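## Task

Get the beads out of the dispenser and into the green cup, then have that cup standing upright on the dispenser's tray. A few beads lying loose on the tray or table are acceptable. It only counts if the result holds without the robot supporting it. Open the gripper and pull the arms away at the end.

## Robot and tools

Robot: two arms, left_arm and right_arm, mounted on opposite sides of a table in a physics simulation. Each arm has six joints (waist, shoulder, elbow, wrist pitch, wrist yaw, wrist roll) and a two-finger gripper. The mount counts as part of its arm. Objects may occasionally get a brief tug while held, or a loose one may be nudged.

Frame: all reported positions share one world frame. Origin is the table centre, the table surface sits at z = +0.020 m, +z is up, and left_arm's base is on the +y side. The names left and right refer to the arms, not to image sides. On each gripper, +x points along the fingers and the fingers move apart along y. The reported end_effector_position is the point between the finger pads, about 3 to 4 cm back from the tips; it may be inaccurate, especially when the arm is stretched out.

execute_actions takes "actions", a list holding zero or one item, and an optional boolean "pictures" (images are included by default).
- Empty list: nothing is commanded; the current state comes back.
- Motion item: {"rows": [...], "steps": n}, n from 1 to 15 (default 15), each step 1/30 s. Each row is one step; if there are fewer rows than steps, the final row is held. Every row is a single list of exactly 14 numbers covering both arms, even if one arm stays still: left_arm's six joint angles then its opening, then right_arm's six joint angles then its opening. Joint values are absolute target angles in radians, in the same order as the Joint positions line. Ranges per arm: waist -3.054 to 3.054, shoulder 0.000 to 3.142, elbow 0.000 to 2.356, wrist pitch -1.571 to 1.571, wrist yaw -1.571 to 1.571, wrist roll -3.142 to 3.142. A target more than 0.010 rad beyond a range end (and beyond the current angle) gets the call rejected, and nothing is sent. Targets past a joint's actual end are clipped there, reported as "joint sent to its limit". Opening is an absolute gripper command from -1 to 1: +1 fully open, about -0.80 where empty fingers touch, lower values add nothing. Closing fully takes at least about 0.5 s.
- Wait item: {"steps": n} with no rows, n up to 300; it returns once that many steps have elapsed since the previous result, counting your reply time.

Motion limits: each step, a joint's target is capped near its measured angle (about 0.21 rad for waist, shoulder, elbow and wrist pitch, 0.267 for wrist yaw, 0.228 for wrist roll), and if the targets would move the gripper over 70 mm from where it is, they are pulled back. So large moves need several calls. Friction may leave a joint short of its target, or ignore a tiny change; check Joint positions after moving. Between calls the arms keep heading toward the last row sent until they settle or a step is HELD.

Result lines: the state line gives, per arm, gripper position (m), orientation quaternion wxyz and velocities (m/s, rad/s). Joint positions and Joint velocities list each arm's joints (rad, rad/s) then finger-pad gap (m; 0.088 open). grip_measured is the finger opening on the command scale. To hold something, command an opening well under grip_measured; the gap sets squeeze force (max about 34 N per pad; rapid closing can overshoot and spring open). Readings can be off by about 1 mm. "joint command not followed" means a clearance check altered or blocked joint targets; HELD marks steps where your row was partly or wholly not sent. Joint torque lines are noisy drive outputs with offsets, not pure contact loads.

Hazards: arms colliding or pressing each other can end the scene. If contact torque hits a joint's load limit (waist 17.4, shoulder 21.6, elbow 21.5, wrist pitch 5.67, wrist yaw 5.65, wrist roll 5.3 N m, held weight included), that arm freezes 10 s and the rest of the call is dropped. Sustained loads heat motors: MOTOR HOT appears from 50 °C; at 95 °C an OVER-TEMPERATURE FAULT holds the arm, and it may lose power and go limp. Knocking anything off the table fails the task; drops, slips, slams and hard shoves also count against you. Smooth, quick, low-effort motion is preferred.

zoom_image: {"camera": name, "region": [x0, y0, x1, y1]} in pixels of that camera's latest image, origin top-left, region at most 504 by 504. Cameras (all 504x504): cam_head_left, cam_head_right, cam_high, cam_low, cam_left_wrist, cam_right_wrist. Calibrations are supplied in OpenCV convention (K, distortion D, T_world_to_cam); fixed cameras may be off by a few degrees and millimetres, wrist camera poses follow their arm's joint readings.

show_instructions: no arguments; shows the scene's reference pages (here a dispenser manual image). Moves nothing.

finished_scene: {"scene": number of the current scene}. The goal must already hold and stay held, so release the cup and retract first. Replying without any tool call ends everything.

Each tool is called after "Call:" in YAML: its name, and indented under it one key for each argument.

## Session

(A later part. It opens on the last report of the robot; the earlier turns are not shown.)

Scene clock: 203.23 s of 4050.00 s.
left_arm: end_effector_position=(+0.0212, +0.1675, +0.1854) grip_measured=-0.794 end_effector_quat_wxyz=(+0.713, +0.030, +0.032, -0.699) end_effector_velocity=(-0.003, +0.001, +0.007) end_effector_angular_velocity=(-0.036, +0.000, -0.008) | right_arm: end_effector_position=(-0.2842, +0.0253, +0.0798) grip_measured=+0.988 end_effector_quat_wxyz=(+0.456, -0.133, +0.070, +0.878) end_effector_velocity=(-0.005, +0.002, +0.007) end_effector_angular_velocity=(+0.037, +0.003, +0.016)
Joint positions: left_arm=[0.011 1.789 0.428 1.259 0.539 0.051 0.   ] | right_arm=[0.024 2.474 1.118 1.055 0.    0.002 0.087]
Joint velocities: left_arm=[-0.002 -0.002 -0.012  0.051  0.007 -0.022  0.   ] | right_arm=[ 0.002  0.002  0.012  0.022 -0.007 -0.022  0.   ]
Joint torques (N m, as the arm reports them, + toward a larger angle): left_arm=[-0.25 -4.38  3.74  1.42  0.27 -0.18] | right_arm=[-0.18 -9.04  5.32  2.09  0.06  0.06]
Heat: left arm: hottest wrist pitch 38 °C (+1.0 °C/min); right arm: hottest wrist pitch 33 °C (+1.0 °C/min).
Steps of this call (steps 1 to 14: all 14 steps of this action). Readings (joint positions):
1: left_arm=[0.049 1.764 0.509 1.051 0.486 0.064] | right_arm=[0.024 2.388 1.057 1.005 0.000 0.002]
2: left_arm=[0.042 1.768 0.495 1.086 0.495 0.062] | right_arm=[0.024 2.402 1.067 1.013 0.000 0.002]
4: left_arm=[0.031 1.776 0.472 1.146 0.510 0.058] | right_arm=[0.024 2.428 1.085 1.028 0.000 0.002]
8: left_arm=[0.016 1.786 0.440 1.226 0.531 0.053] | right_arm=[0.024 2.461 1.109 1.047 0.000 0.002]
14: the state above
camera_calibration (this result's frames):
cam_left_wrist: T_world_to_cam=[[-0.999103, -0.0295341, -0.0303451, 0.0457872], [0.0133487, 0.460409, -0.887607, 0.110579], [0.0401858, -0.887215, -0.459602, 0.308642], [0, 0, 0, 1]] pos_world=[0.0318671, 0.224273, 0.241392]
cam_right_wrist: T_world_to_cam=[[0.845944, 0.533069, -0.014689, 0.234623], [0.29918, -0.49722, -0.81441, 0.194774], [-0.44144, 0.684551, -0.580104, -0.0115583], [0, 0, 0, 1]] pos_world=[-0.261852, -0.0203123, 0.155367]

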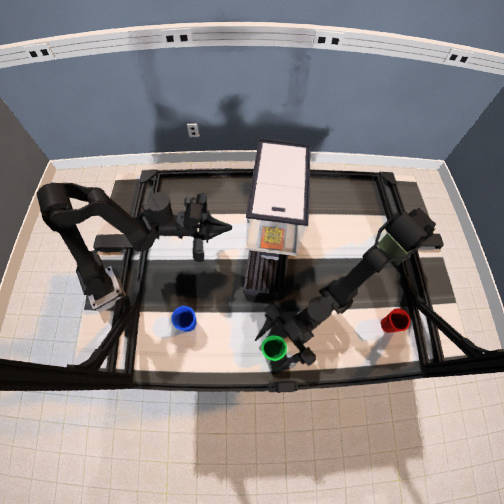

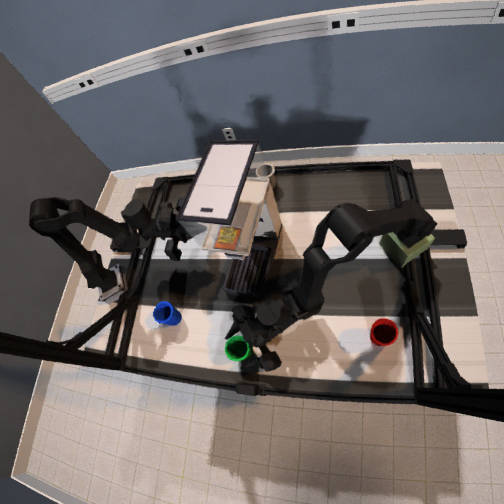

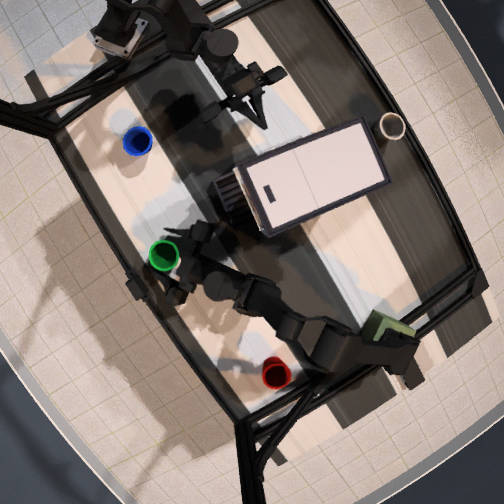

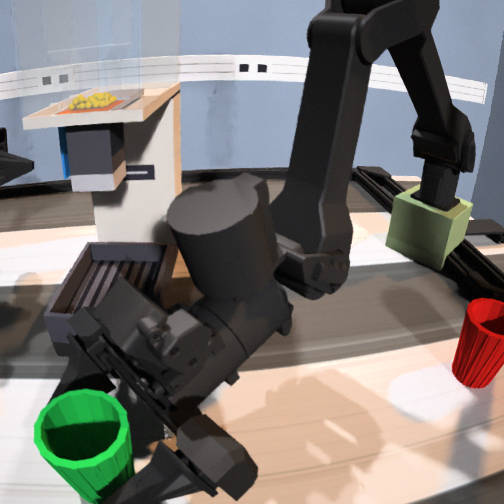

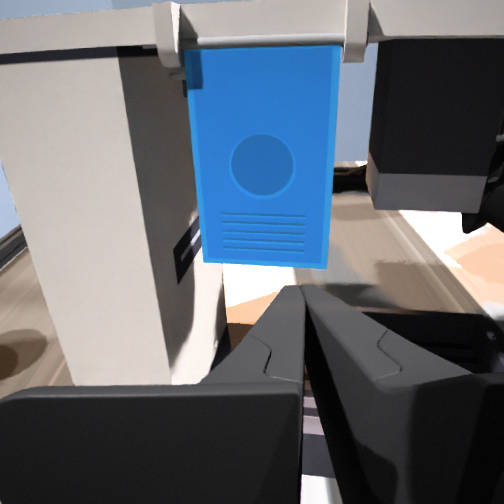

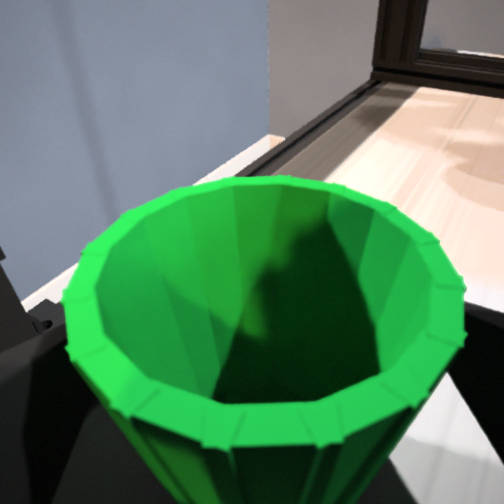

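Call:
execute_actions:
  actions:
    - {"rows":[[0.008,1.804,0.42,1.265,0.545,0.046,-0.85,0.025,2.485,1.128,1.058,0.003,0.003,0.93],[0.008,1.804,0.42,1.265,0.545,0.046,-0.85,0.028,2.482,1.126,1.057,0.003,0.003,0.85],[0.008,1.804,0.42,1.265,0.545,0.046,-0.85,0.03,2.479,1.124,1.057,0.003,0.003,0.77],[0.008,1.804,0.42,1.265,0.545,0.046,-0.85,0.03,2.476,1.122,1.056,0.003,0.003,0.69],[0.008,1.804,0.42,1.265,0.545,0.046,-0.85,0.03,2.474,1.12,1.056,0.003,0.003,0.62],[0.008,1.804,0.42,1.265,0.545,0.046,-0.85,0.03,2.474,1.118,1.056,0.003,0.003,0.56],[0.008,1.804,0.42,1.265,0.545,0.046,-0.85,0.03,2.474,1.118,1.056,0.003,0.003,0.51],[0.008,1.804,0.42,1.265,0.545,0.046,-0.85,0.03,2.474,1.118,1.056,0.003,0.003,0.47],[0.008,1.804,0.42,1.265,0.545,0.046,-0.85,0.03,2.474,1.118,1.056,0.003,0.003,0.44],[0.008,1.804,0.42,1.265,0.545,0.046,-0.85,0.03,2.474,1.118,1.056,0.003,0.003,0.41],[0.008,1.804,0.42,1.265,0.545,0.046,-0.85,0.03,2.474,1.118,1.056,0.003,0.003,0.38],[0.008,1.804,0.42,1.265,0.545,0.046,-0.85,0.03,2.474,1.118,1.056,0.003,0.003,0.35],[0.008,1.804,0.42,1.265,0.545,0.046,-0.85,0.03,2.474,1.118,1.056,0.003,0.003,0.32],[0.008,1.804,0.42,1.265,0.545,0.046,-0.85,0.03,2.474,1.118,1.056,0.003,0.003,0.29],[0.008,1.804,0.42,1.265,0.545,0.046,-0.85,0.03,2.474,1.118,1.056,0.003,0.003,0.26]],"steps":15}
  pictures: false

Call:
execute_actions:
  actions:
    - {"rows":[[0.008,1.804,0.42,1.265,0.545,0.046,-0.85,0.03,2.473,1.117,1.055,0.003,0.003,0.23],[0.008,1.804,0.42,1.265,0.545,0.046,-0.85,0.03,2.472,1.117,1.055,0.003,0.003,0.19],[0.008,1.804,0.42,1.265,0.545,0.046,-0.85,0.03,2.471,1.116,1.055,0.003,0.003,0.15],[0.008,1.804,0.42,1.265,0.545,0.046,-0.85,0.03,2.47,1.116,1.054,0.003,0.003,0.11],[0.008,1.804,0.42,1.265,0.545,0.046,-0.85,0.03,2.469,1.115,1.054,0.003,0.003,0.07],[0.008,1.804,0.42,1.265,0.545,0.046,-0.85,0.03,2.468,1.114,1.054,0.003,0.003,0.04],[0.008,1.804,0.42,1.265,0.545,0.046,-0.85,0.03,2.467,1.114,1.053,0.003,0.003,0.01],[0.008,1.804,0.42,1.265,0.545,0.046,-0.85,0.03,2.464,1.113,1.051,0.003,0.003,-0.02],[0.008,1.804,0.42,1.265,0.545,0.046,-0.85,0.03,2.459,1.112,1.047,0.003,0.003,-0.02],[0.008,1.804,0.42,1.265,0.545,0.046,-0.85,0.03,2.452,1.111,1.041,0.003,0.003,-0.02],[0.008,1.804,0.42,1.265,0.545,0.046,-0.85,0.03,2.443,1.109,1.034,0.003,0.003,-0.02],[0.008,1.804,0.42,1.265,0.545,0.046,-0.85,0.03,2.433,1.107,1.026,0.003,0.003,-0.02],[0.008,1.804,0.42,1.265,0.545,0.046,-0.85,0.03,2.422,1.104,1.017,0.003,0.003,-0.02],[0.008,1.804,0.42,1.265,0.545,0.046,-0.85,0.03,2.409,1.102,1.008,0.003,0.003,-0.02],[0.008,1.804,0.42,1.265,0.545,0.046,-0.85,0.03,2.396,1.099,0.997,0.003,0.003,-0.02]],"steps":15}
  pictures: false

Call:
execute_actions:
  actions:
    - {"rows":[[0.008,1.804,0.42,1.265,0.545,0.046,-0.85,0.03,2.383,1.096,0.987,0.003,0.003,-0.02],[0.008,1.804,0.42,1.265,0.545,0.046,-0.85,0.03,2.369,1.093,0.976,0.005,0.004,-0.02],[0.008,1.804,0.42,1.265,0.545,0.046,-0.85,0.03,2.356,1.089,0.966,0.011,0.006,-0.02],[0.008,1.804,0.42,1.265,0.545,0.046,-0.85,0.03,2.342,1.084,0.956,0.022,0.01,-0.02],[0.008,1.804,0.42,1.265,0.545,0.046,-0.85,0.03,2.329,1.079,0.947,0.036,0.015,-0.02],[0.008,1.804,0.42,1.265,0.545,0.046,-0.85,0.03,2.317,1.073,0.938,0.055,0.021,-0.02],[0.008,1.804,0.42,1.265,0.545,0.046,-0.85,0.03,2.305,1.067,0.931,0.076,0.029,-0.02],[0.008,1.804,0.42,1.265,0.545,0.046,-0.85,0.03,2.295,1.06,0.925,0.101,0.038,-0.02],[0.008,1.804,0.42,1.265,0.545,0.046,-0.85,0.03,2.287,1.053,0.92,0.129,0.047,-0.02],[0.008,1.804,0.42,1.265,0.545,0.046,-0.85,0.03,2.28,1.047,0.917,0.159,0.058,-0.02],[0.008,1.804,0.42,1.265,0.545,0.046,-0.85,0.03,2.275,1.04,0.915,0.191,0.069,-0.02],[0.008,1.804,0.42,1.265,0.545,0.046,-0.85,0.03,2.271,1.033,0.915,0.224,0.081,-0.02],[0.008,1.804,0.42,1.265,0.545,0.046,-0.85,0.03,2.267,1.026,0.914,0.259,0.093,-0.02],[0.008,1.804,0.42,1.265,0.545,0.046,-0.85,0.03,2.263,1.019,0.913,0.294,0.105,-0.02],[0.008,1.804,0.42,1.265,0.545,0.046,-0.85,0.03,2.258,1.012,0.912,0.329,0.118,-0.02]],"steps":15}
  pictures: false

Call:
execute_actions:
  actions:
    - {"rows":[[0.008,1.804,0.42,1.265,0.545,0.046,-0.85,0.03,2.254,1.005,0.911,0.364,0.13,-0.02],[0.008,1.804,0.42,1.265,0.545,0.046,-0.85,0.03,2.25,0.998,0.911,0.397,0.142,-0.02],[0.008,1.804,0.42,1.265,0.545,0.046,-0.85,0.03,2.246,0.992,0.91,0.429,0.153,-0.02],[0.008,1.804,0.42,1.265,0.545,0.046,-0.85,0.03,2.242,0.985,0.909,0.459,0.164,-0.02],[0.008,1.804,0.42,1.265,0.545,0.046,-0.85,0.03,2.239,0.98,0.908,0.487,0.173,-0.02],[0.008,1.804,0.42,1.265,0.545,0.046,-0.85,0.03,2.236,0.975,0.908,0.512,0.182,-0.02],[0.008,1.804,0.42,1.265,0.545,0.046,-0.85,0.03,2.233,0.97,0.907,0.533,0.19,-0.02],[0.008,1.804,0.42,1.265,0.545,0.046,-0.85,0.03,2.231,0.967,0.907,0.552,0.196,-0.02],[0.008,1.804,0.42,1.265,0.545,0.046,-0.85,0.03,2.229,0.964,0.906,0.566,0.201,-0.02],[0.008,1.804,0.42,1.265,0.545,0.046,-0.85,0.03,2.228,0.962,0.906,0.577,0.205,-0.02],[0.008,1.804,0.42,1.265,0.545,0.046,-0.85,0.03,2.227,0.96,0.906,0.585,0.208,-0.02]],"steps":15}

Scene clock: 323.73 s of 4050.00 s.
left_arm: end_effector_position=(+0.0209, +0.1677, +0.1855) grip_measured=-0.794 end_effector_quat_wxyz=(+0.713, +0.030, +0.031, -0.700) end_effector_velocity=(+0.002, +0.000, +0.000) end_effector_angular_velocity=(+0.003, +0.007, +0.020) | right_arm: end_effector_position=(-0.2863, +0.0245, +0.0805) grip_measured=+0.381 end_effector_quat_wxyz=(+0.454, -0.131, +0.069, +0.879) end_effector_velocity=(+0.001, -0.001, -0.001) end_effector_angular_velocity=(-0.003, -0.008, +0.007)
Joint positions: left_arm=[0.011 1.79  0.427 1.262 0.54  0.051 0.   ] | right_arm=[0.028 2.474 1.12  1.057 0.    0.002 0.058]
Joint velocities: left_arm=[-0.002 -0.007 -0.002 -0.007 -0.022 -0.007  0.   ] | right_arm=[-0.002 -0.002 -0.002 -0.007 -0.007 -0.007 -0.   ]
Joint torques (N m, as the arm reports them, + toward a larger angle): left_arm=[-0.15 -4.47  3.94  1.39  0.23 -0.18] | right_arm=[  0.15 -10.64   4.15   1.81   0.03   0.07]
Heat: left arm: hottest wrist pitch 42 °C (+1.0 °C/min); right arm: hottest shoulder 35 °C (+1.0 °C/min).
Steps of this call (steps 1 to 15: the robot went on to your last target; steps 16 to 90: nothing new was sent; then 117.00 s passed at rest; steps 91 to 105: all 15 steps of this action). Readings (joint positions):
91: left_arm=[0.011 1.790 0.427 1.262 0.540 0.051] | right_arm=[0.024 2.474 1.120 1.056 0.000 0.002]
92: left_arm=[0.011 1.790 0.427 1.262 0.540 0.051] | right_arm=[0.024 2.474 1.120 1.056 0.000 0.002]
94: left_arm=[0.011 1.790 0.427 1.262 0.540 0.051] | right_arm=[0.024 2.474 1.120 1.056 0.000 0.002]
98: left_arm=[0.011 1.790 0.427 1.262 0.540 0.051] | right_arm=[0.027 2.474 1.120 1.056 0.000 0.002]
105: the state above

Scene clock: 324.23 s of 4050.00 s.
left_arm: end_effector_position=(+0.0209, +0.1677, +0.1855) grip_measured=-0.794 end_effector_quat_wxyz=(+0.713, +0.030, +0.031, -0.700) end_effector_velocity=(-0.002, +0.000, +0.002) end_effector_angular_velocity=(-0.007, +0.004, -0.009) | right_arm: end_effector_position=(-0.2853, +0.0227, +0.0828) grip_measured=+0.381 end_effector_quat_wxyz=(+0.453, -0.143, +0.074, +0.877) end_effector_velocity=(+0.015, -0.025, +0.019) end_effector_angular_velocity=(-0.173, -0.123, +0.021)
Joint positions: left_arm=[0.011 1.79  0.427 1.262 0.54  0.051 0.   ] | right_arm=[0.029 2.448 1.111 1.014 0.    0.002 0.058]
Joint velocities: left_arm=[-0.002 -0.002 -0.002  0.007  0.007 -0.007  0.   ] | right_arm=[-0.002 -0.242 -0.125 -0.33  -0.022 -0.007 -0.   ]
Joint torques (N m, as the arm reports them, + toward a larger angle): left_arm=[-0.27 -4.5   3.92  1.45  0.24 -0.16] | right_arm=[  0.34 -14.02   3.95   2.24   0.08   0.09]
Heat: left arm: hottest wrist pitch 42 °C (+1.0 °C/min); right arm: hottest shoulder 35 °C (+1.0 °C/min).
Steps of this call (steps 1 to 15: all 15 steps of this action). Readings (joint positions):
1: left_arm=[0.011 1.790 0.427 1.262 0.540 0.051] | right_arm=[0.028 2.474 1.120 1.057 0.000 0.002]
2: left_arm=[0.011 1.790 0.427 1.262 0.540 0.051] | right_arm=[0.028 2.474 1.120 1.057 0.000 0.002]
4: left_arm=[0.011 1.790 0.427 1.262 0.540 0.051] | right_arm=[0.028 2.474 1.120 1.056 0.000 0.002]
8: left_arm=[0.011 1.790 0.427 1.262 0.540 0.051] | right_arm=[0.028 2.474 1.120 1.056 0.000 0.002]
15: the state above

Scene clock: 324.73 s of 4050.00 s.
left_arm: end_effector_position=(+0.0209, +0.1677, +0.1855) grip_measured=-0.794 end_effector_quat_wxyz=(+0.713, +0.030, +0.031, -0.700) end_effector_velocity=(+0.002, +0.000, -0.001) end_effector_angular_velocity=(+0.007, +0.009, +0.020) | right_arm: end_effector_position=(-0.2473, +0.0301, +0.1203) grip_measured=+0.381 end_effector_quat_wxyz=(+0.560, -0.135, +0.094, +0.812) end_effector_velocity=(+0.175, +0.009, -0.018) end_effector_angular_velocity=(-0.072, -0.059, -1.065)
Joint positions: left_arm=[0.011 1.79  0.427 1.262 0.54  0.051 0.   ] | right_arm=[0.029 2.292 1.037 0.914 0.24  0.086 0.058]
Joint velocities: left_arm=[-0.002 -0.002 -0.002 -0.007 -0.022 -0.007 -0.   ] | right_arm=[-0.002 -0.12  -0.232 -0.066  1.004  0.359  0.   ]
Joint torques (N m, as the arm reports them, + toward a larger angle): left_arm=[-0.28 -4.51  3.88  1.38  0.26 -0.18] | right_arm=[  0.08 -12.81   4.08   2.04   0.24   0.13]
Heat: left arm: hottest wrist pitch 42 °C (+1.0 °C/min); right arm: hottest shoulder 36 °C (+2.0 °C/min).
Steps of this call (steps 1 to 15: all 15 steps of this action). Readings (joint positions):
1: left_arm=[0.011 1.790 0.427 1.262 0.540 0.051] | right_arm=[0.029 2.439 1.107 1.004 0.000 0.002]
2: left_arm=[0.011 1.790 0.427 1.262 0.540 0.051] | right_arm=[0.029 2.430 1.103 0.994 0.000 0.002]
4: left_arm=[0.011 1.790 0.427 1.262 0.540 0.051] | right_arm=[0.029 2.407 1.095 0.975 0.004 0.003]
8: left_arm=[0.011 1.790 0.427 1.262 0.540 0.051] | right_arm=[0.029 2.352 1.079 0.942 0.050 0.019]
15: the state above

Scene clock: 325.23 s of 4050.00 s.
left_arm: end_effector_position=(+0.0208, +0.1676, +0.1854) grip_measured=-0.794 end_effector_quat_wxyz=(+0.713, +0.030, +0.032, -0.700) end_effector_velocity=(-0.001, +0.001, +0.001) end_effector_angular_velocity=(+0.002, +0.009, -0.004) | right_arm: end_effector_position=(-0.1892, +0.0272, +0.1221) grip_measured=+0.381 end_effector_quat_wxyz=(+0.693, -0.117, +0.108, +0.703) end_effector_velocity=(+0.014, -0.003, -0.001) end_effector_angular_velocity=(-0.008, -0.015, -0.071)
Joint positions: left_arm=[0.011 1.791 0.427 1.262 0.54  0.051 0.   ] | right_arm=[0.029 2.251 0.966 0.903 0.571 0.202 0.058]
Joint velocities: left_arm=[ 0.002 -0.007 -0.002 -0.007  0.007 -0.007 -0.   ] | right_arm=[-0.002 -0.012 -0.017 -0.022  0.066  0.022  0.   ]
Joint torques (N m, as the arm reports them, + toward a larger angle): left_arm=[-0.29 -4.46  3.72  1.39  0.25 -0.17] | right_arm=[  0.1  -12.44   3.96   1.95   0.37   0.17]
Heat: left arm: hottest wrist pitch 42 °C (+1.0 °C/min); right arm: hottest shoulder 36 °C (+2.0 °C/min).
Steps of this call (steps 1 to 15: all 15 steps of this action). Readings (joint positions):
1: left_arm=[0.011 1.790 0.427 1.262 0.540 0.051] | right_arm=[0.029 2.288 1.030 0.911 0.274 0.098]
2: left_arm=[0.011 1.790 0.427 1.262 0.540 0.051] | right_arm=[0.029 2.285 1.022 0.909 0.307 0.109]
4: left_arm=[0.011 1.790 0.427 1.262 0.540 0.051] | right_arm=[0.029 2.279 1.007 0.907 0.372 0.132]
8: left_arm=[0.011 1.790 0.427 1.262 0.540 0.051] | right_arm=[0.029 2.265 0.982 0.904 0.486 0.172]
15: the state above
camera_calibration (this result's frames):
cam_left_wrist: T_world_to_cam=[[-0.999136, -0.0280904, -0.030638, 0.0451889], [0.0143274, 0.459179, -0.888228, 0.110828], [0.039019, -0.887899, -0.45838, 0.308663], [0, 0, 0, 1]] pos_world=[0.0315182, 0.224441, 0.24131]
cam_right_wrist: T_world_to_cam=[[0.999407, -0.0344324, -0.000845397, 0.196665], [-0.0211522, -0.594205, -0.804035, 0.142532], [0.0271825, 0.803576, -0.594581, 0.140851], [0, 0, 0, 1]] pos_world=[-0.197362, -0.0217199, 0.198514]

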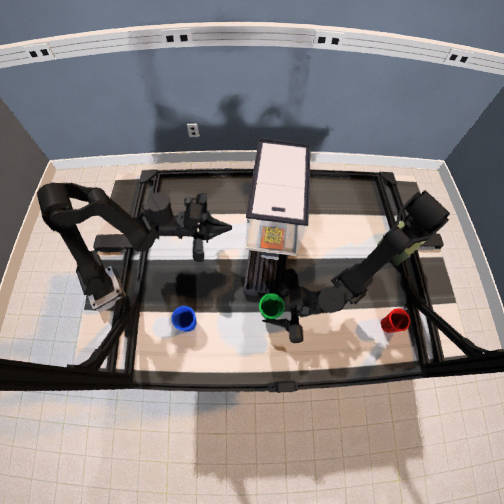

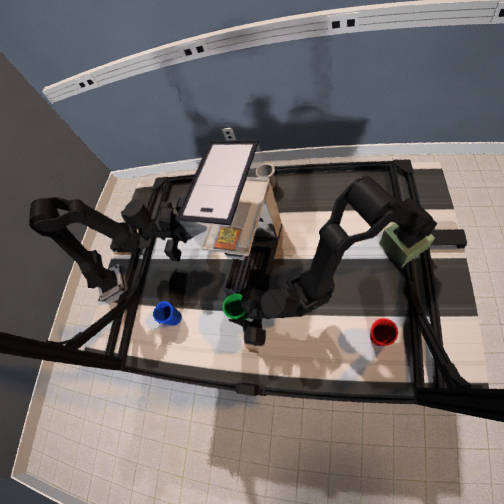

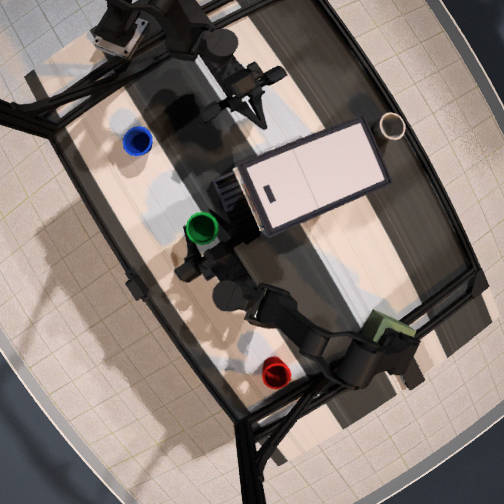

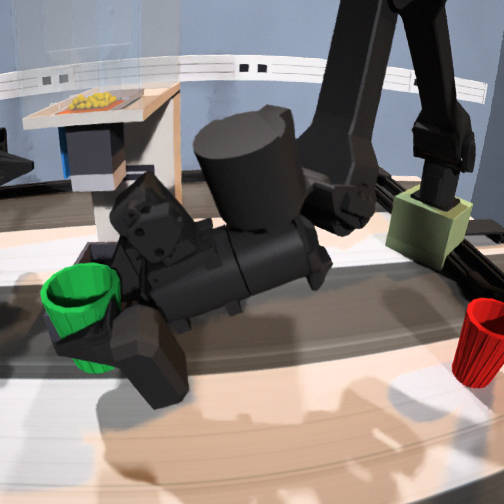

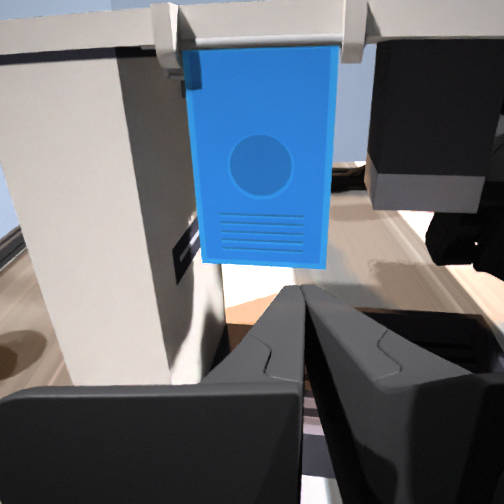

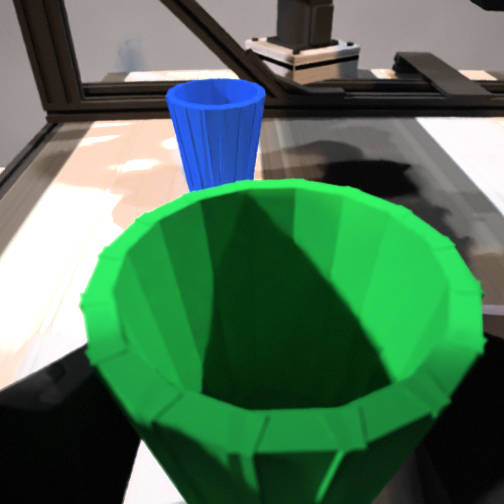

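Call:
zoom_image:
  camera: "cam_head_left"
  region: [220, 210, 340, 330]

Call:
zoom_image:
  camera: "cam_low"
  region: [0, 80, 220, 400]

Region (220, 210, 340, 330) of cam_head_left's 504x504 image, scaled by 4.200, with more detail than that image has.

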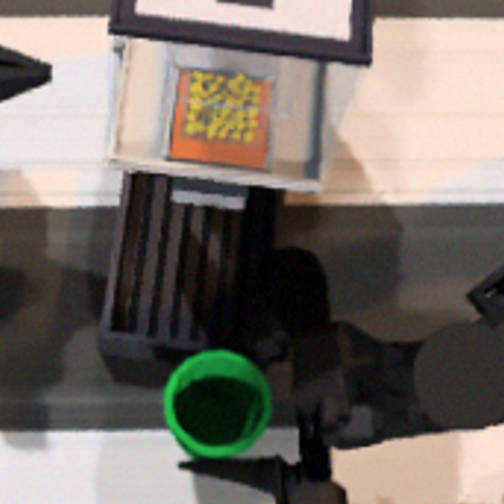

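Region (0, 80, 220, 400) of cam_low's 504x504 image, scaled by 1.575, with more detail than that image has; it fills the left 346 columns of this view, and the rest is white.

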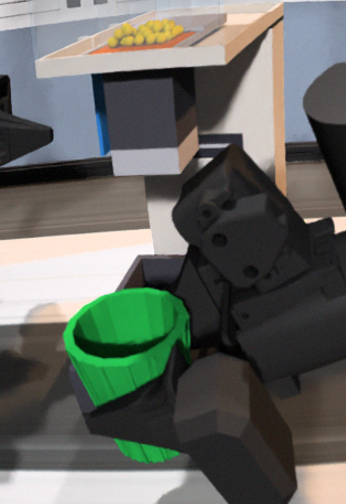

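Call:
execute_actions:
  actions:
    - {"rows":[[0.008,1.804,0.42,1.265,0.545,0.046,-0.85,0.028,2.223,0.959,0.906,0.589,0.21,-0.02],[0.008,1.804,0.42,1.265,0.545,0.046,-0.85,0.027,2.218,0.959,0.906,0.593,0.212,-0.02],[0.008,1.804,0.42,1.265,0.545,0.046,-0.85,0.024,2.213,0.957,0.906,0.599,0.215,-0.02],[0.008,1.804,0.42,1.265,0.545,0.046,-0.85,0.02,2.208,0.956,0.906,0.606,0.219,-0.02],[0.008,1.804,0.42,1.265,0.545,0.046,-0.85,0.016,2.204,0.954,0.906,0.615,0.223,-0.02],[0.008,1.804,0.42,1.265,0.545,0.046,-0.85,0.011,2.201,0.951,0.906,0.624,0.228,-0.02],[0.008,1.804,0.42,1.265,0.545,0.046,-0.85,0.005,2.198,0.948,0.906,0.635,0.233,-0.02],[0.008,1.804,0.42,1.265,0.545,0.046,-0.85,-0.001,2.196,0.945,0.906,0.645,0.238,-0.02],[0.008,1.804,0.42,1.265,0.545,0.046,-0.85,-0.008,2.194,0.941,0.906,0.656,0.243,-0.02],[0.008,1.804,0.42,1.265,0.545,0.046,-0.85,-0.016,2.191,0.936,0.906,0.667,0.249,-0.02],[0.008,1.804,0.42,1.265,0.545,0.046,-0.85,-0.025,2.188,0.931,0.906,0.678,0.254,-0.02],[0.008,1.804,0.42,1.265,0.545,0.046,-0.85,-0.034,2.185,0.925,0.906,0.688,0.259,-0.02],[0.008,1.804,0.42,1.265,0.545,0.046,-0.85,-0.043,2.182,0.918,0.906,0.697,0.264,-0.02],[0.008,1.804,0.42,1.265,0.545,0.046,-0.85,-0.053,2.178,0.911,0.906,0.705,0.268,-0.02],[0.008,1.804,0.42,1.265,0.545,0.046,-0.85,-0.064,2.174,0.903,0.906,0.712,0.272,-0.02]],"steps":15}
  pictures: false

Call:
execute_actions:
  actions:
    - {"rows":[[0.008,1.804,0.42,1.265,0.545,0.046,-0.85,-0.074,2.171,0.895,0.907,0.718,0.275,-0.02],[0.008,1.804,0.42,1.265,0.545,0.046,-0.85,-0.085,2.167,0.887,0.909,0.721,0.277,-0.02],[0.008,1.804,0.42,1.265,0.545,0.046,-0.85,-0.096,2.163,0.878,0.912,0.722,0.278,-0.02],[0.008,1.804,0.42,1.265,0.545,0.046,-0.85,-0.107,2.16,0.869,0.916,0.722,0.278,-0.02],[0.008,1.804,0.42,1.265,0.545,0.046,-0.85,-0.117,2.156,0.86,0.92,0.722,0.278,-0.02],[0.008,1.804,0.42,1.265,0.545,0.046,-0.85,-0.128,2.153,0.851,0.925,0.722,0.278,-0.02],[0.008,1.804,0.42,1.265,0.545,0.046,-0.85,-0.137,2.15,0.843,0.93,0.722,0.278,-0.02],[0.008,1.804,0.42,1.265,0.545,0.046,-0.85,-0.147,2.147,0.834,0.935,0.722,0.278,-0.02],[0.008,1.804,0.42,1.265,0.545,0.046,-0.85,-0.155,2.145,0.827,0.94,0.722,0.278,-0.02],[0.008,1.804,0.42,1.265,0.545,0.046,-0.85,-0.163,2.143,0.82,0.945,0.722,0.278,-0.02],[0.008,1.804,0.42,1.265,0.545,0.046,-0.85,-0.169,2.142,0.814,0.949,0.722,0.278,-0.02],[0.008,1.804,0.42,1.265,0.545,0.046,-0.85,-0.175,2.142,0.809,0.953,0.722,0.278,-0.02],[0.008,1.804,0.42,1.265,0.545,0.046,-0.85,-0.179,2.142,0.805,0.956,0.722,0.278,-0.02],[0.008,1.804,0.42,1.265,0.545,0.046,-0.85,-0.182,2.143,0.803,0.958,0.722,0.278,-0.02],[0.008,1.804,0.42,1.265,0.545,0.046,-0.85,-0.185,2.146,0.802,0.96,0.722,0.278,-0.02]],"steps":15}
  pictures: false

Call:
execute_actions:
  actions:
    - {"rows":[[0.008,1.805,0.421,1.265,0.545,0.046,-0.85,-0.185,2.151,0.802,0.961,0.722,0.278,-0.02],[0.007,1.807,0.425,1.263,0.545,0.046,-0.85,-0.185,2.158,0.803,0.964,0.722,0.278,-0.02],[0.006,1.81,0.431,1.261,0.545,0.046,-0.85,-0.185,2.165,0.805,0.968,0.722,0.278,-0.02],[0.005,1.814,0.438,1.258,0.545,0.046,-0.85,-0.185,2.172,0.808,0.974,0.722,0.278,-0.02],[0.003,1.82,0.448,1.255,0.545,0.046,-0.85,-0.185,2.181,0.811,0.982,0.722,0.278,-0.02],[0.001,1.826,0.458,1.251,0.545,0.046,-0.85,-0.185,2.191,0.814,0.99,0.722,0.278,-0.02],[-0.001,1.832,0.47,1.246,0.545,0.046,-0.85,-0.185,2.201,0.817,0.999,0.722,0.278,-0.02],[-0.004,1.839,0.481,1.242,0.545,0.046,-0.85,-0.185,2.212,0.82,1.008,0.722,0.278,-0.02],[-0.006,1.845,0.493,1.237,0.545,0.046,-0.85,-0.185,2.222,0.822,1.017,0.722,0.278,-0.02],[-0.008,1.851,0.503,1.234,0.545,0.046,-0.85,-0.185,2.232,0.824,1.025,0.722,0.278,-0.02],[-0.01,1.857,0.513,1.23,0.545,0.046,-0.85,-0.185,2.241,0.825,1.033,0.722,0.278,-0.02],[-0.011,1.861,0.52,1.227,0.545,0.046,-0.85,-0.185,2.248,0.826,1.039,0.722,0.278,-0.02],[-0.012,1.864,0.526,1.225,0.545,0.046,-0.85,-0.185,2.254,0.827,1.043,0.722,0.278,-0.02],[-0.013,1.866,0.53,1.223,0.545,0.046,-0.85,-0.185,2.257,0.828,1.046,0.722,0.278,-0.02],[-0.013,1.867,0.531,1.223,0.545,0.046,-0.85,-0.185,2.258,0.828,1.047,0.722,0.278,-0.02]],"steps":15}
  pictures: false

Call:
execute_actions:
  actions:
    - {"steps":6}

Scene clock: 385.73 s of 4050.00 s.
left_arm: end_effector_position=(+0.0197, +0.1681, +0.1823) grip_measured=-0.794 end_effector_quat_wxyz=(+0.712, +0.030, +0.037, -0.701) end_effector_velocity=(-0.001, -0.001, +0.000) end_effector_angular_velocity=(+0.002, +0.022, +0.002) | right_arm: end_effector_position=(-0.1390, +0.0330, +0.1347) grip_measured=+0.374 end_effector_quat_wxyz=(+0.756, -0.089, +0.114, +0.639) end_effector_velocity=(+0.198, +0.000, -0.012) end_effector_angular_velocity=(-0.028, -0.023, -0.565)
Joint positions: left_arm=[0.01  1.797 0.423 1.264 0.541 0.048 0.   ] | right_arm=[-0.036  2.206  0.926  0.901  0.683  0.258  0.057]
Joint velocities: left_arm=[-0.007 -0.002  0.002 -0.007 -0.007 -0.022 -0.   ] | right_arm=[-0.291 -0.09  -0.212  0.007  0.256  0.125 -0.   ]
Joint torques (N m, as the arm reports them, + toward a larger angle): left_arm=[ 0.   -5.29  4.25  1.36  0.22 -0.07] | right_arm=[ -0.44 -12.08   3.7    2.05   0.42   0.11]
Heat: left arm: hottest wrist pitch 42 °C (+0.0 °C/min); right arm: hottest shoulder 42 °C (+6.1 °C/min).
Steps of this call (steps 1 to 15: the robot went on to your last target; steps 16 to 1800: nothing new was sent; steps 1801 to 1815: all 15 steps of this action). Readings (joint positions):
1801: left_arm=[0.010 1.797 0.423 1.264 0.541 0.048] | right_arm=[0.030 2.244 0.959 0.901 0.580 0.207]
1802: left_arm=[0.010 1.797 0.423 1.264 0.541 0.048] | right_arm=[0.030 2.244 0.959 0.901 0.581 0.207]
1804: left_arm=[0.010 1.797 0.423 1.264 0.541 0.048] | right_arm=[0.029 2.242 0.959 0.901 0.587 0.210]
1808: left_arm=[0.010 1.797 0.423 1.264 0.541 0.048] | right_arm=[0.018 2.229 0.956 0.901 0.615 0.224]
1815: the state above

Scene clock: 386.23 s of 4050.00 s.
left_arm: end_effector_position=(+0.0197, +0.1682, +0.1822) grip_measured=-0.794 end_effector_quat_wxyz=(+0.712, +0.030, +0.037, -0.701) end_effector_velocity=(+0.001, +0.001, -0.003) end_effector_angular_velocity=(+0.012, +0.012, +0.020) | right_arm: end_effector_position=(-0.0591, +0.0267, +0.1288) grip_measured=+0.374 end_effector_quat_wxyz=(+0.808, -0.086, +0.123, +0.569) end_effector_velocity=(+0.071, -0.014, -0.020) end_effector_angular_velocity=(-0.046, -0.023, -0.125)
Joint positions: left_arm=[0.01  1.797 0.423 1.264 0.541 0.048 0.   ] | right_arm=[-0.174  2.165  0.814  0.946  0.717  0.276  0.057]
Joint velocities: left_arm=[-0.002 -0.002 -0.007 -0.007 -0.022 -0.007 -0.   ] | right_arm=[-0.134 -0.002 -0.115  0.066 -0.007 -0.007 -0.   ]
Joint torques (N m, as the arm reports them, + toward a larger angle): left_arm=[-0.17 -5.17  4.22  1.29  0.18 -0.07] | right_arm=[  0.24 -11.06   3.73   2.14   0.37   0.12]
Heat: left arm: hottest wrist pitch 42 °C (+0.0 °C/min); right arm: hottest shoulder 42 °C (+6.0 °C/min).
Steps of this call (steps 1 to 15: all 15 steps of this action). Readings (joint positions):
1: left_arm=[0.010 1.797 0.423 1.264 0.541 0.048] | right_arm=[-0.045 2.202 0.919 0.901 0.692 0.262]
2: left_arm=[0.010 1.797 0.423 1.264 0.541 0.048] | right_arm=[-0.056 2.199 0.911 0.901 0.699 0.266]
4: left_arm=[0.010 1.797 0.423 1.264 0.541 0.048] | right_arm=[-0.077 2.193 0.895 0.903 0.708 0.271]
8: left_arm=[0.010 1.797 0.423 1.264 0.541 0.048] | right_arm=[-0.120 2.178 0.860 0.917 0.714 0.275]
15: the state above

Scene clock: 386.73 s of 4050.00 s.
left_arm: end_effector_position=(+0.0245, +0.1469, +0.1856) grip_measured=-0.794 end_effector_quat_wxyz=(+0.706, +0.029, +0.032, -0.707) end_effector_velocity=(+0.009, -0.038, +0.005) end_effector_angular_velocity=(-0.014, +0.012, -0.023) | right_arm: end_effector_position=(-0.0538, +0.0255, +0.1077) grip_measured=+0.374 end_effector_quat_wxyz=(+0.811, -0.086, +0.124, +0.565) end_effector_velocity=(+0.001, -0.007, -0.058) end_effector_angular_velocity=(-0.089, -0.034, +0.020)
Joint positions: left_arm=[-0.008  1.845  0.513  1.231  0.541  0.048  0.   ] | right_arm=[-0.184  2.245  0.811  1.028  0.717  0.276  0.057]
Joint velocities: left_arm=[-0.032  0.09   0.159 -0.051 -0.007 -0.022  0.   ] | right_arm=[-0.002  0.168  0.012  0.066 -0.022 -0.007  0.   ]
Joint torques (N m, as the arm reports them, + toward a larger angle): left_arm=[-0.21 -5.05  5.32  1.02  0.19 -0.07] | right_arm=[-0.09 -8.67  5.64  2.29  0.37  0.12]
Heat: left arm: hottest wrist pitch 42 °C (+0.0 °C/min); right arm: hottest shoulder 42 °C (+6.1 °C/min).
Steps of this call (steps 1 to 15: all 15 steps of this action). Readings (joint positions):
1: left_arm=[0.010 1.797 0.423 1.264 0.541 0.048] | right_arm=[-0.179 2.165 0.811 0.948 0.717 0.276]
2: left_arm=[0.010 1.797 0.423 1.264 0.541 0.048] | right_arm=[-0.181 2.165 0.809 0.950 0.717 0.276]
4: left_arm=[0.009 1.797 0.424 1.264 0.541 0.048] | right_arm=[-0.184 2.165 0.808 0.956 0.717 0.276]
8: left_arm=[0.005 1.810 0.449 1.254 0.541 0.048] | right_arm=[-0.184 2.179 0.808 0.985 0.717 0.276]
15: the state above

Scene clock: 386.93 s of 4050.00 s.
left_arm: end_effector_position=(+0.0252, +0.1444, +0.1859) grip_measured=-0.794 end_effector_quat_wxyz=(+0.705, +0.029, +0.031, -0.708) end_effector_velocity=(-0.001, -0.002, -0.001) end_effector_angular_velocity=(+0.009, +0.015, -0.019) | right_arm: end_effector_position=(-0.0542, +0.0264, +0.1068) grip_measured=+0.374 end_effector_quat_wxyz=(+0.811, -0.083, +0.123, +0.566) end_effector_velocity=(+0.002, +0.005, +0.008) end_effector_angular_velocity=(+0.035, +0.000, -0.021)
Joint positions: left_arm=[-0.01   1.851  0.524  1.227  0.541  0.048  0.   ] | right_arm=[-0.184  2.254  0.814  1.04   0.717  0.276  0.057]
Joint velocities: left_arm=[ 0.002  0.002  0.012 -0.022  0.022 -0.007 -0.   ] | right_arm=[-0.002  0.002  0.017  0.022  0.022 -0.007 -0.   ]
Joint torques (N m, as the arm reports them, + toward a larger angle): left_arm=[-0.42 -4.83  5.54  1.07  0.18 -0.07] | right_arm=[-0.11 -8.21  5.3   2.1   0.38  0.1 ]
Heat: left arm: hottest wrist pitch 42 °C (+0.0 °C/min); right arm: hottest shoulder 42 °C (+6.0 °C/min).
Steps of this call (steps 1 to 6: the robot went on to your last target). Readings (joint positions):
1: left_arm=[-0.009 1.847 0.517 1.230 0.541 0.048] | right_arm=[-0.184 2.249 0.811 1.032 0.717 0.276]
2: left_arm=[-0.009 1.849 0.520 1.229 0.541 0.048] | right_arm=[-0.184 2.252 0.812 1.034 0.717 0.276]
4: left_arm=[-0.010 1.850 0.523 1.227 0.541 0.048] | right_arm=[-0.184 2.254 0.813 1.038 0.717 0.276]
6: the state above
camera_calibration (this result's frames):
cam_left_wrist: T_world_to_cam=[[-0.999571, -0.00625764, -0.0286217, 0.0454819], [0.0225887, 0.457531, -0.888907, 0.12206], [0.0186578, -0.889172, -0.457193, 0.288659], [0, 0, 0, 1]] pos_world=[0.0373195, 0.201106, 0.241775]
cam_right_wrist: T_world_to_cam=[[0.919156, -0.39349, -0.0178031, 0.0686821], [-0.240697, -0.525319, -0.816152, 0.120182], [0.311796, 0.754457, -0.577563, 0.143649], [0, 0, 0, 1]] pos_world=[-0.0789912, -0.0182169, 0.182276]

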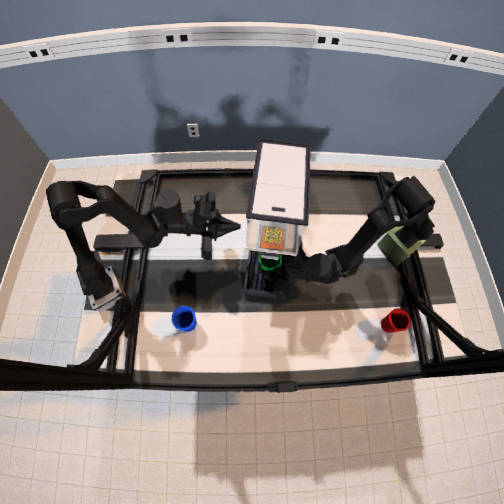

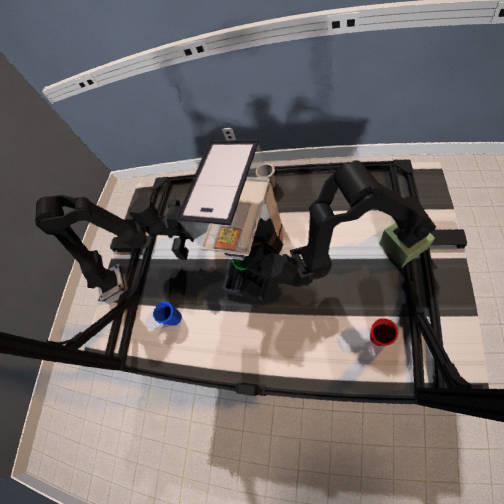

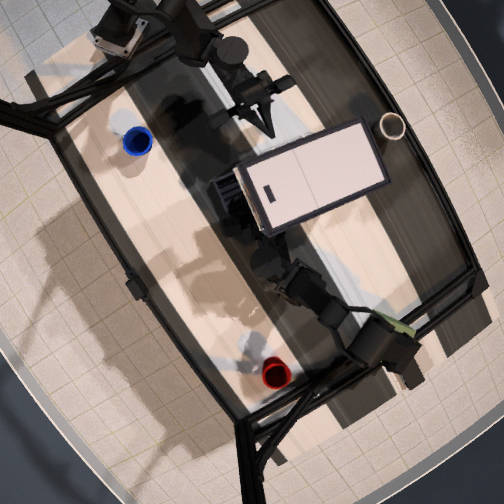

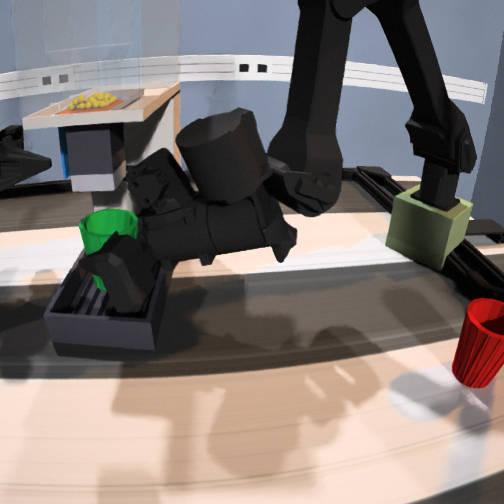

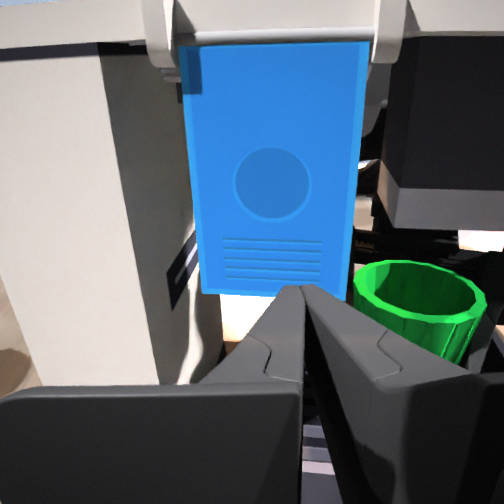

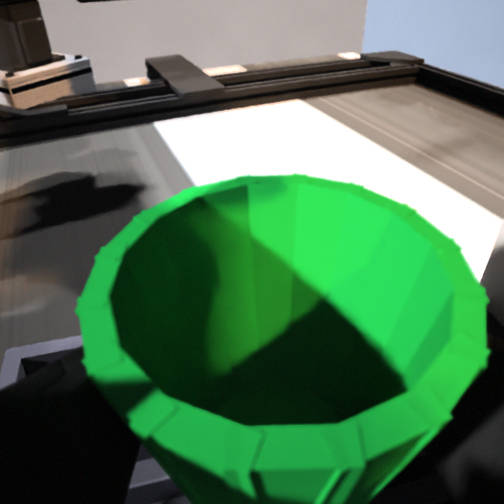

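Call:
zoom_image:
  camera: "cam_head_left"
  region: [230, 220, 310, 300]

Call:
zoom_image:
  camera: "cam_low"
  region: [30, 110, 200, 360]

Region (230, 220, 310, 300) of cam_head_left's 504x504 image, scaled by 6.300, with more detail than that image has.

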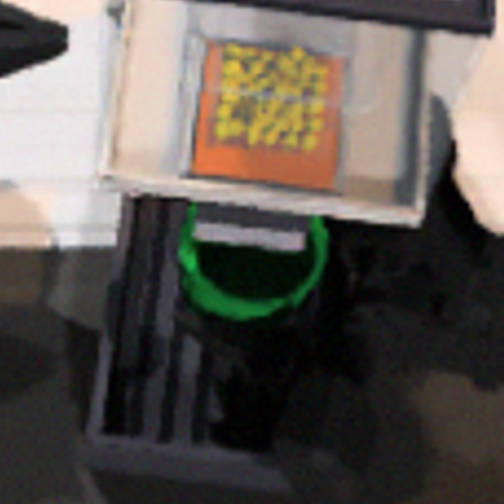

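Region (30, 110, 200, 360) of cam_low's 504x504 image, scaled by 2.016, with more detail than that image has; it fills the left 343 columns of this view, and the rest is white.

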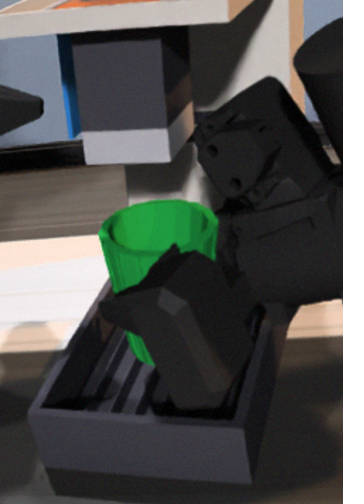

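Call:
execute_actions:
  actions:
    - {"rows":[[-0.013,1.867,0.531,1.223,0.545,0.046,-0.85,-0.186,2.26,0.83,1.048,0.722,0.278,-0.02],[-0.013,1.867,0.531,1.223,0.545,0.046,-0.85,-0.188,2.263,0.833,1.05,0.722,0.278,-0.02],[-0.013,1.867,0.531,1.223,0.545,0.046,-0.85,-0.19,2.267,0.836,1.052,0.722,0.278,-0.02],[-0.013,1.867,0.531,1.223,0.545,0.046,-0.85,-0.192,2.272,0.839,1.054,0.722,0.278,-0.02],[-0.013,1.867,0.531,1.223,0.545,0.046,-0.85,-0.192,2.277,0.842,1.056,0.722,0.278,-0.02],[-0.013,1.867,0.531,1.223,0.545,0.046,-0.85,-0.192,2.282,0.844,1.059,0.722,0.278,-0.02],[-0.013,1.867,0.531,1.223,0.545,0.046,-0.85,-0.192,2.287,0.845,1.062,0.722,0.278,-0.02],[-0.013,1.867,0.531,1.223,0.545,0.046,-0.85,-0.192,2.292,0.845,1.064,0.722,0.278,-0.02],[-0.013,1.867,0.531,1.223,0.545,0.046,-0.85,-0.192,2.296,0.845,1.066,0.722,0.278,-0.02],[-0.013,1.867,0.531,1.223,0.545,0.046,-0.85,-0.192,2.299,0.845,1.068,0.722,0.278,-0.02],[-0.013,1.867,0.531,1.223,0.545,0.046,-0.85,-0.192,2.301,0.845,1.069,0.722,0.278,-0.02]],"steps":15}
  pictures: false

Scene clock: 405.33 s of 4050.00 s.
left_arm: end_effector_position=(+0.0252, +0.1438, +0.1851) grip_measured=-0.794 end_effector_quat_wxyz=(+0.705, +0.029, +0.033, -0.708) end_effector_velocity=(+0.004, +0.001, -0.003) end_effector_angular_velocity=(+0.013, +0.025, +0.036) | right_arm: end_effector_position=(-0.0523, +0.0289, +0.0964) grip_measured=+0.372 end_effector_quat_wxyz=(+0.813, -0.085, +0.124, +0.563) end_effector_velocity=(-0.001, -0.002, -0.012) end_effector_angular_velocity=(-0.040, -0.024, +0.024)
Joint positions: left_arm=[-0.011  1.854  0.526  1.226  0.542  0.048  0.   ] | right_arm=[-0.19   2.297  0.832  1.06   0.717  0.276  0.057]
Joint velocities: left_arm=[-0.002 -0.002 -0.007 -0.007 -0.037 -0.022 -0.   ] | right_arm=[-0.002  0.022 -0.002 -0.007 -0.022 -0.022 -0.   ]
Joint torques (N m, as the arm reports them, + toward a larger angle): left_arm=[-0.14 -5.33  5.48  1.09  0.15 -0.06] | right_arm=[-0.11 -8.36  5.23  2.25  0.33  0.11]
Heat: left arm: hottest wrist pitch 41 °C (-2.0 °C/min); right arm: hottest shoulder 40 °C (+1.0 °C/min).
Steps of this call (steps 1 to 30: the robot went on to your last target; steps 31 to 537: nothing new was sent; steps 538 to 552: all 15 steps of this action). Readings (joint positions):
538: left_arm=[-0.011 1.854 0.526 1.226 0.542 0.048] | right_arm=[-0.184 2.257 0.817 1.041 0.717 0.276]
539: left_arm=[-0.011 1.854 0.526 1.226 0.542 0.048] | right_arm=[-0.184 2.257 0.817 1.041 0.717 0.276]
541: left_arm=[-0.011 1.854 0.526 1.226 0.542 0.048] | right_arm=[-0.185 2.259 0.820 1.044 0.717 0.276]
545: left_arm=[-0.011 1.854 0.526 1.226 0.542 0.048] | right_arm=[-0.189 2.274 0.830 1.052 0.717 0.276]
552: the state above

Call:
execute_actions:
  actions:
    - {"rows":[[-0.013,1.867,0.531,1.223,0.545,0.046,-0.85,-0.192,2.304,0.846,1.072,0.722,0.278,-0.02],[-0.013,1.867,0.531,1.223,0.545,0.046,-0.85,-0.192,2.308,0.846,1.075,0.722,0.278,-0.02],[-0.013,1.867,0.531,1.223,0.545,0.046,-0.85,-0.192,2.312,0.847,1.078,0.722,0.278,-0.02],[-0.013,1.867,0.531,1.223,0.545,0.046,-0.85,-0.192,2.316,0.847,1.081,0.722,0.278,-0.02],[-0.013,1.867,0.531,1.223,0.545,0.046,-0.85,-0.192,2.32,0.848,1.084,0.722,0.278,-0.02],[-0.013,1.867,0.531,1.223,0.545,0.046,-0.85,-0.192,2.323,0.848,1.086,0.722,0.278,-0.02]],"steps":11}
  pictures: false

Scene clock: 410.00 s of 4050.00 s.
left_arm: end_effector_position=(+0.0252, +0.1438, +0.1848) grip_measured=-0.794 end_effector_quat_wxyz=(+0.705, +0.029, +0.033, -0.708) end_effector_velocity=(-0.000, +0.000, +0.002) end_effector_angular_velocity=(-0.006, +0.017, +0.007) | right_arm: end_effector_position=(-0.0523, +0.0288, +0.0909) grip_measured=+0.372 end_effector_quat_wxyz=(+0.813, -0.085, +0.124, +0.563) end_effector_velocity=(-0.002, -0.001, -0.006) end_effector_angular_velocity=(-0.005, +0.006, +0.007)
Joint positions: left_arm=[-0.011  1.855  0.526  1.226  0.542  0.048  0.   ] | right_arm=[-0.19   2.318  0.835  1.078  0.717  0.276  0.057]
Joint velocities: left_arm=[-0.002 -0.002 -0.002  0.007 -0.007 -0.022 -0.   ] | right_arm=[ 0.002  0.017  0.002  0.007 -0.007  0.007 -0.   ]
Joint torques (N m, as the arm reports them, + toward a larger angle): left_arm=[-0.29 -5.34  5.38  1.1   0.17 -0.07] | right_arm=[-0.17 -8.49  4.95  2.18  0.36  0.08]
Heat: left arm: hottest wrist pitch 41 °C (-2.0 °C/min); right arm: hottest shoulder 39 °C (-1.0 °C/min).
Steps of this call (steps 1 to 15: the robot went on to your last target; steps 16 to 129: nothing new was sent; steps 130 to 140: all 11 steps of this action). Readings (joint positions):
130: left_arm=[-0.011 1.855 0.526 1.226 0.542 0.048] | right_arm=[-0.190 2.298 0.833 1.063 0.717 0.276]
131: left_arm=[-0.011 1.855 0.526 1.226 0.542 0.048] | right_arm=[-0.190 2.299 0.833 1.064 0.717 0.276]
133: left_arm=[-0.011 1.855 0.526 1.226 0.542 0.048] | right_arm=[-0.190 2.302 0.834 1.069 0.717 0.276]
137: left_arm=[-0.011 1.855 0.526 1.226 0.542 0.048] | right_arm=[-0.190 2.314 0.835 1.076 0.717 0.276]
140: the state above

Call:
execute_actions:
  actions:
    - {"rows":[[-0.013,1.867,0.531,1.223,0.545,0.046,-0.85,-0.192,2.326,0.849,1.088,0.722,0.278,-0.02],[-0.013,1.867,0.531,1.223,0.545,0.046,-0.85,-0.192,2.33,0.849,1.091,0.722,0.278,-0.02],[-0.013,1.867,0.531,1.223,0.545,0.046,-0.85,-0.192,2.334,0.85,1.094,0.722,0.278,-0.02],[-0.013,1.867,0.531,1.223,0.545,0.046,-0.85,-0.192,2.338,0.85,1.097,0.722,0.278,-0.02],[-0.013,1.867,0.531,1.223,0.545,0.046,-0.85,-0.192,2.341,0.851,1.1,0.722,0.278,-0.02]],"steps":10}

Scene clock: 414.43 s of 4050.00 s.
left_arm: end_effector_position=(+0.0252, +0.1438, +0.1848) grip_measured=-0.794 end_effector_quat_wxyz=(+0.705, +0.029, +0.033, -0.708) end_effector_velocity=(-0.002, -0.000, -0.001) end_effector_angular_velocity=(+0.007, +0.010, +0.001) | right_arm: end_effector_position=(-0.0526, +0.0299, +0.0898) grip_measured=+0.371 end_effector_quat_wxyz=(+0.813, -0.080, +0.123, +0.563) end_effector_velocity=(-0.001, -0.002, -0.005) end_effector_angular_velocity=(-0.014, +0.003, +0.007)
Joint positions: left_arm=[-0.011  1.855  0.527  1.226  0.542  0.048  0.   ] | right_arm=[-0.19   2.331  0.84   1.095  0.718  0.276  0.057]
Joint velocities: left_arm=[-0.007 -0.002 -0.002 -0.007 -0.007 -0.007 -0.   ] | right_arm=[ 0.002  0.007 -0.002 -0.007 -0.007  0.007 -0.   ]
Joint torques (N m, as the arm reports them, + toward a larger angle): left_arm=[-0.24 -5.35  5.35  1.12  0.17 -0.05] | right_arm=[-0.14 -7.71  4.81  1.96  0.33  0.1 ]
Heat: left arm: hottest wrist pitch 41 °C (-2.0 °C/min); right arm: hottest shoulder 39 °C (-1.0 °C/min).
Steps of this call (steps 1 to 15: the robot went on to your last target; steps 16 to 123: nothing new was sent; steps 124 to 133: all 10 steps of this action). Readings (joint positions):
124: left_arm=[-0.011 1.855 0.527 1.226 0.542 0.048] | right_arm=[-0.190 2.320 0.836 1.080 0.717 0.276]
125: left_arm=[-0.011 1.855 0.527 1.226 0.542 0.048] | right_arm=[-0.190 2.320 0.836 1.081 0.717 0.276]
127: left_arm=[-0.011 1.855 0.527 1.226 0.542 0.048] | right_arm=[-0.190 2.324 0.837 1.085 0.717 0.276]
131: left_arm=[-0.011 1.855 0.527 1.226 0.542 0.048] | right_arm=[-0.190 2.330 0.839 1.094 0.718 0.276]
133: the state above
camera_calibration (this result's frames):
cam_left_wrist: T_world_to_cam=[[-0.999642, -0.00511044, -0.0262767, 0.0448405], [0.0209851, 0.459819, -0.887765, 0.120849], [0.0166194, -0.887998, -0.459547, 0.287839], [0, 0, 0, 1]] pos_world=[0.0375047, 0.200261, 0.240739]
cam_right_wrist: T_world_to_cam=[[0.916193, -0.400188, -0.0209904, 0.068629], [-0.246002, -0.520306, -0.81778, 0.108219], [0.316344, 0.754408, -0.575148, 0.130656], [0, 0, 0, 1]] pos_world=[-0.0775875, -0.0147965, 0.165087]

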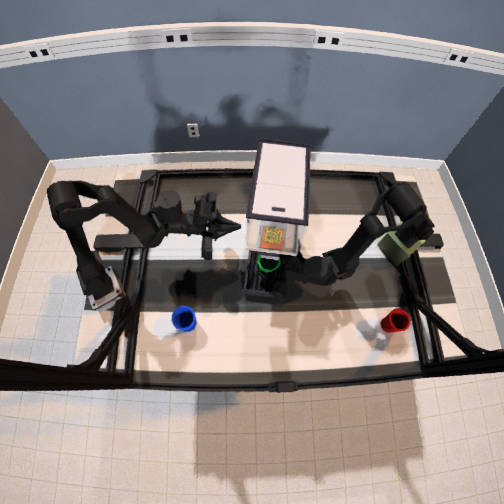

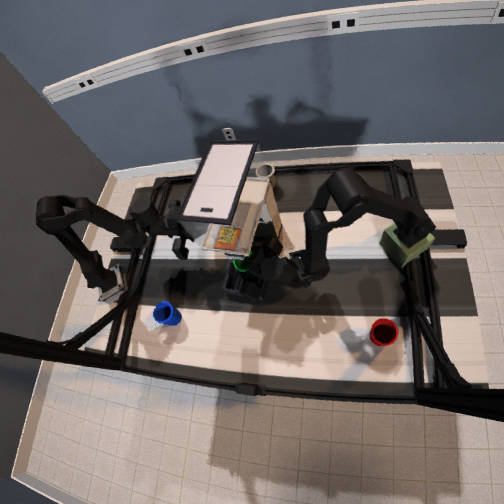

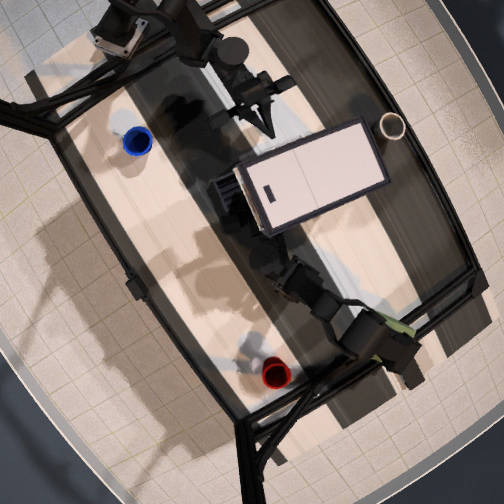

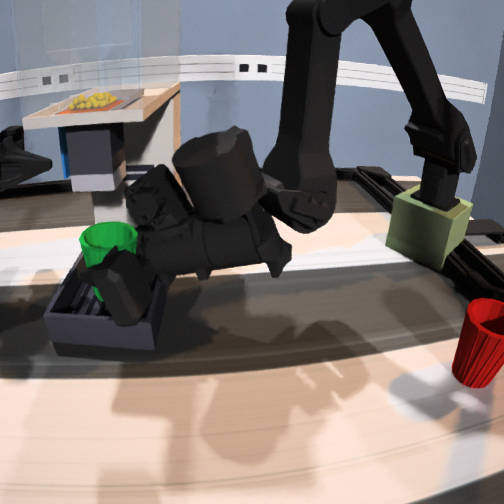

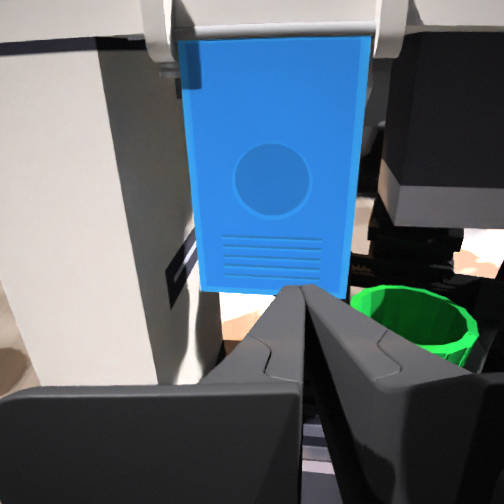

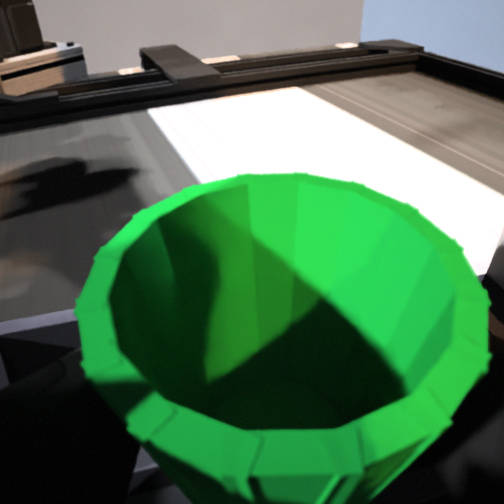

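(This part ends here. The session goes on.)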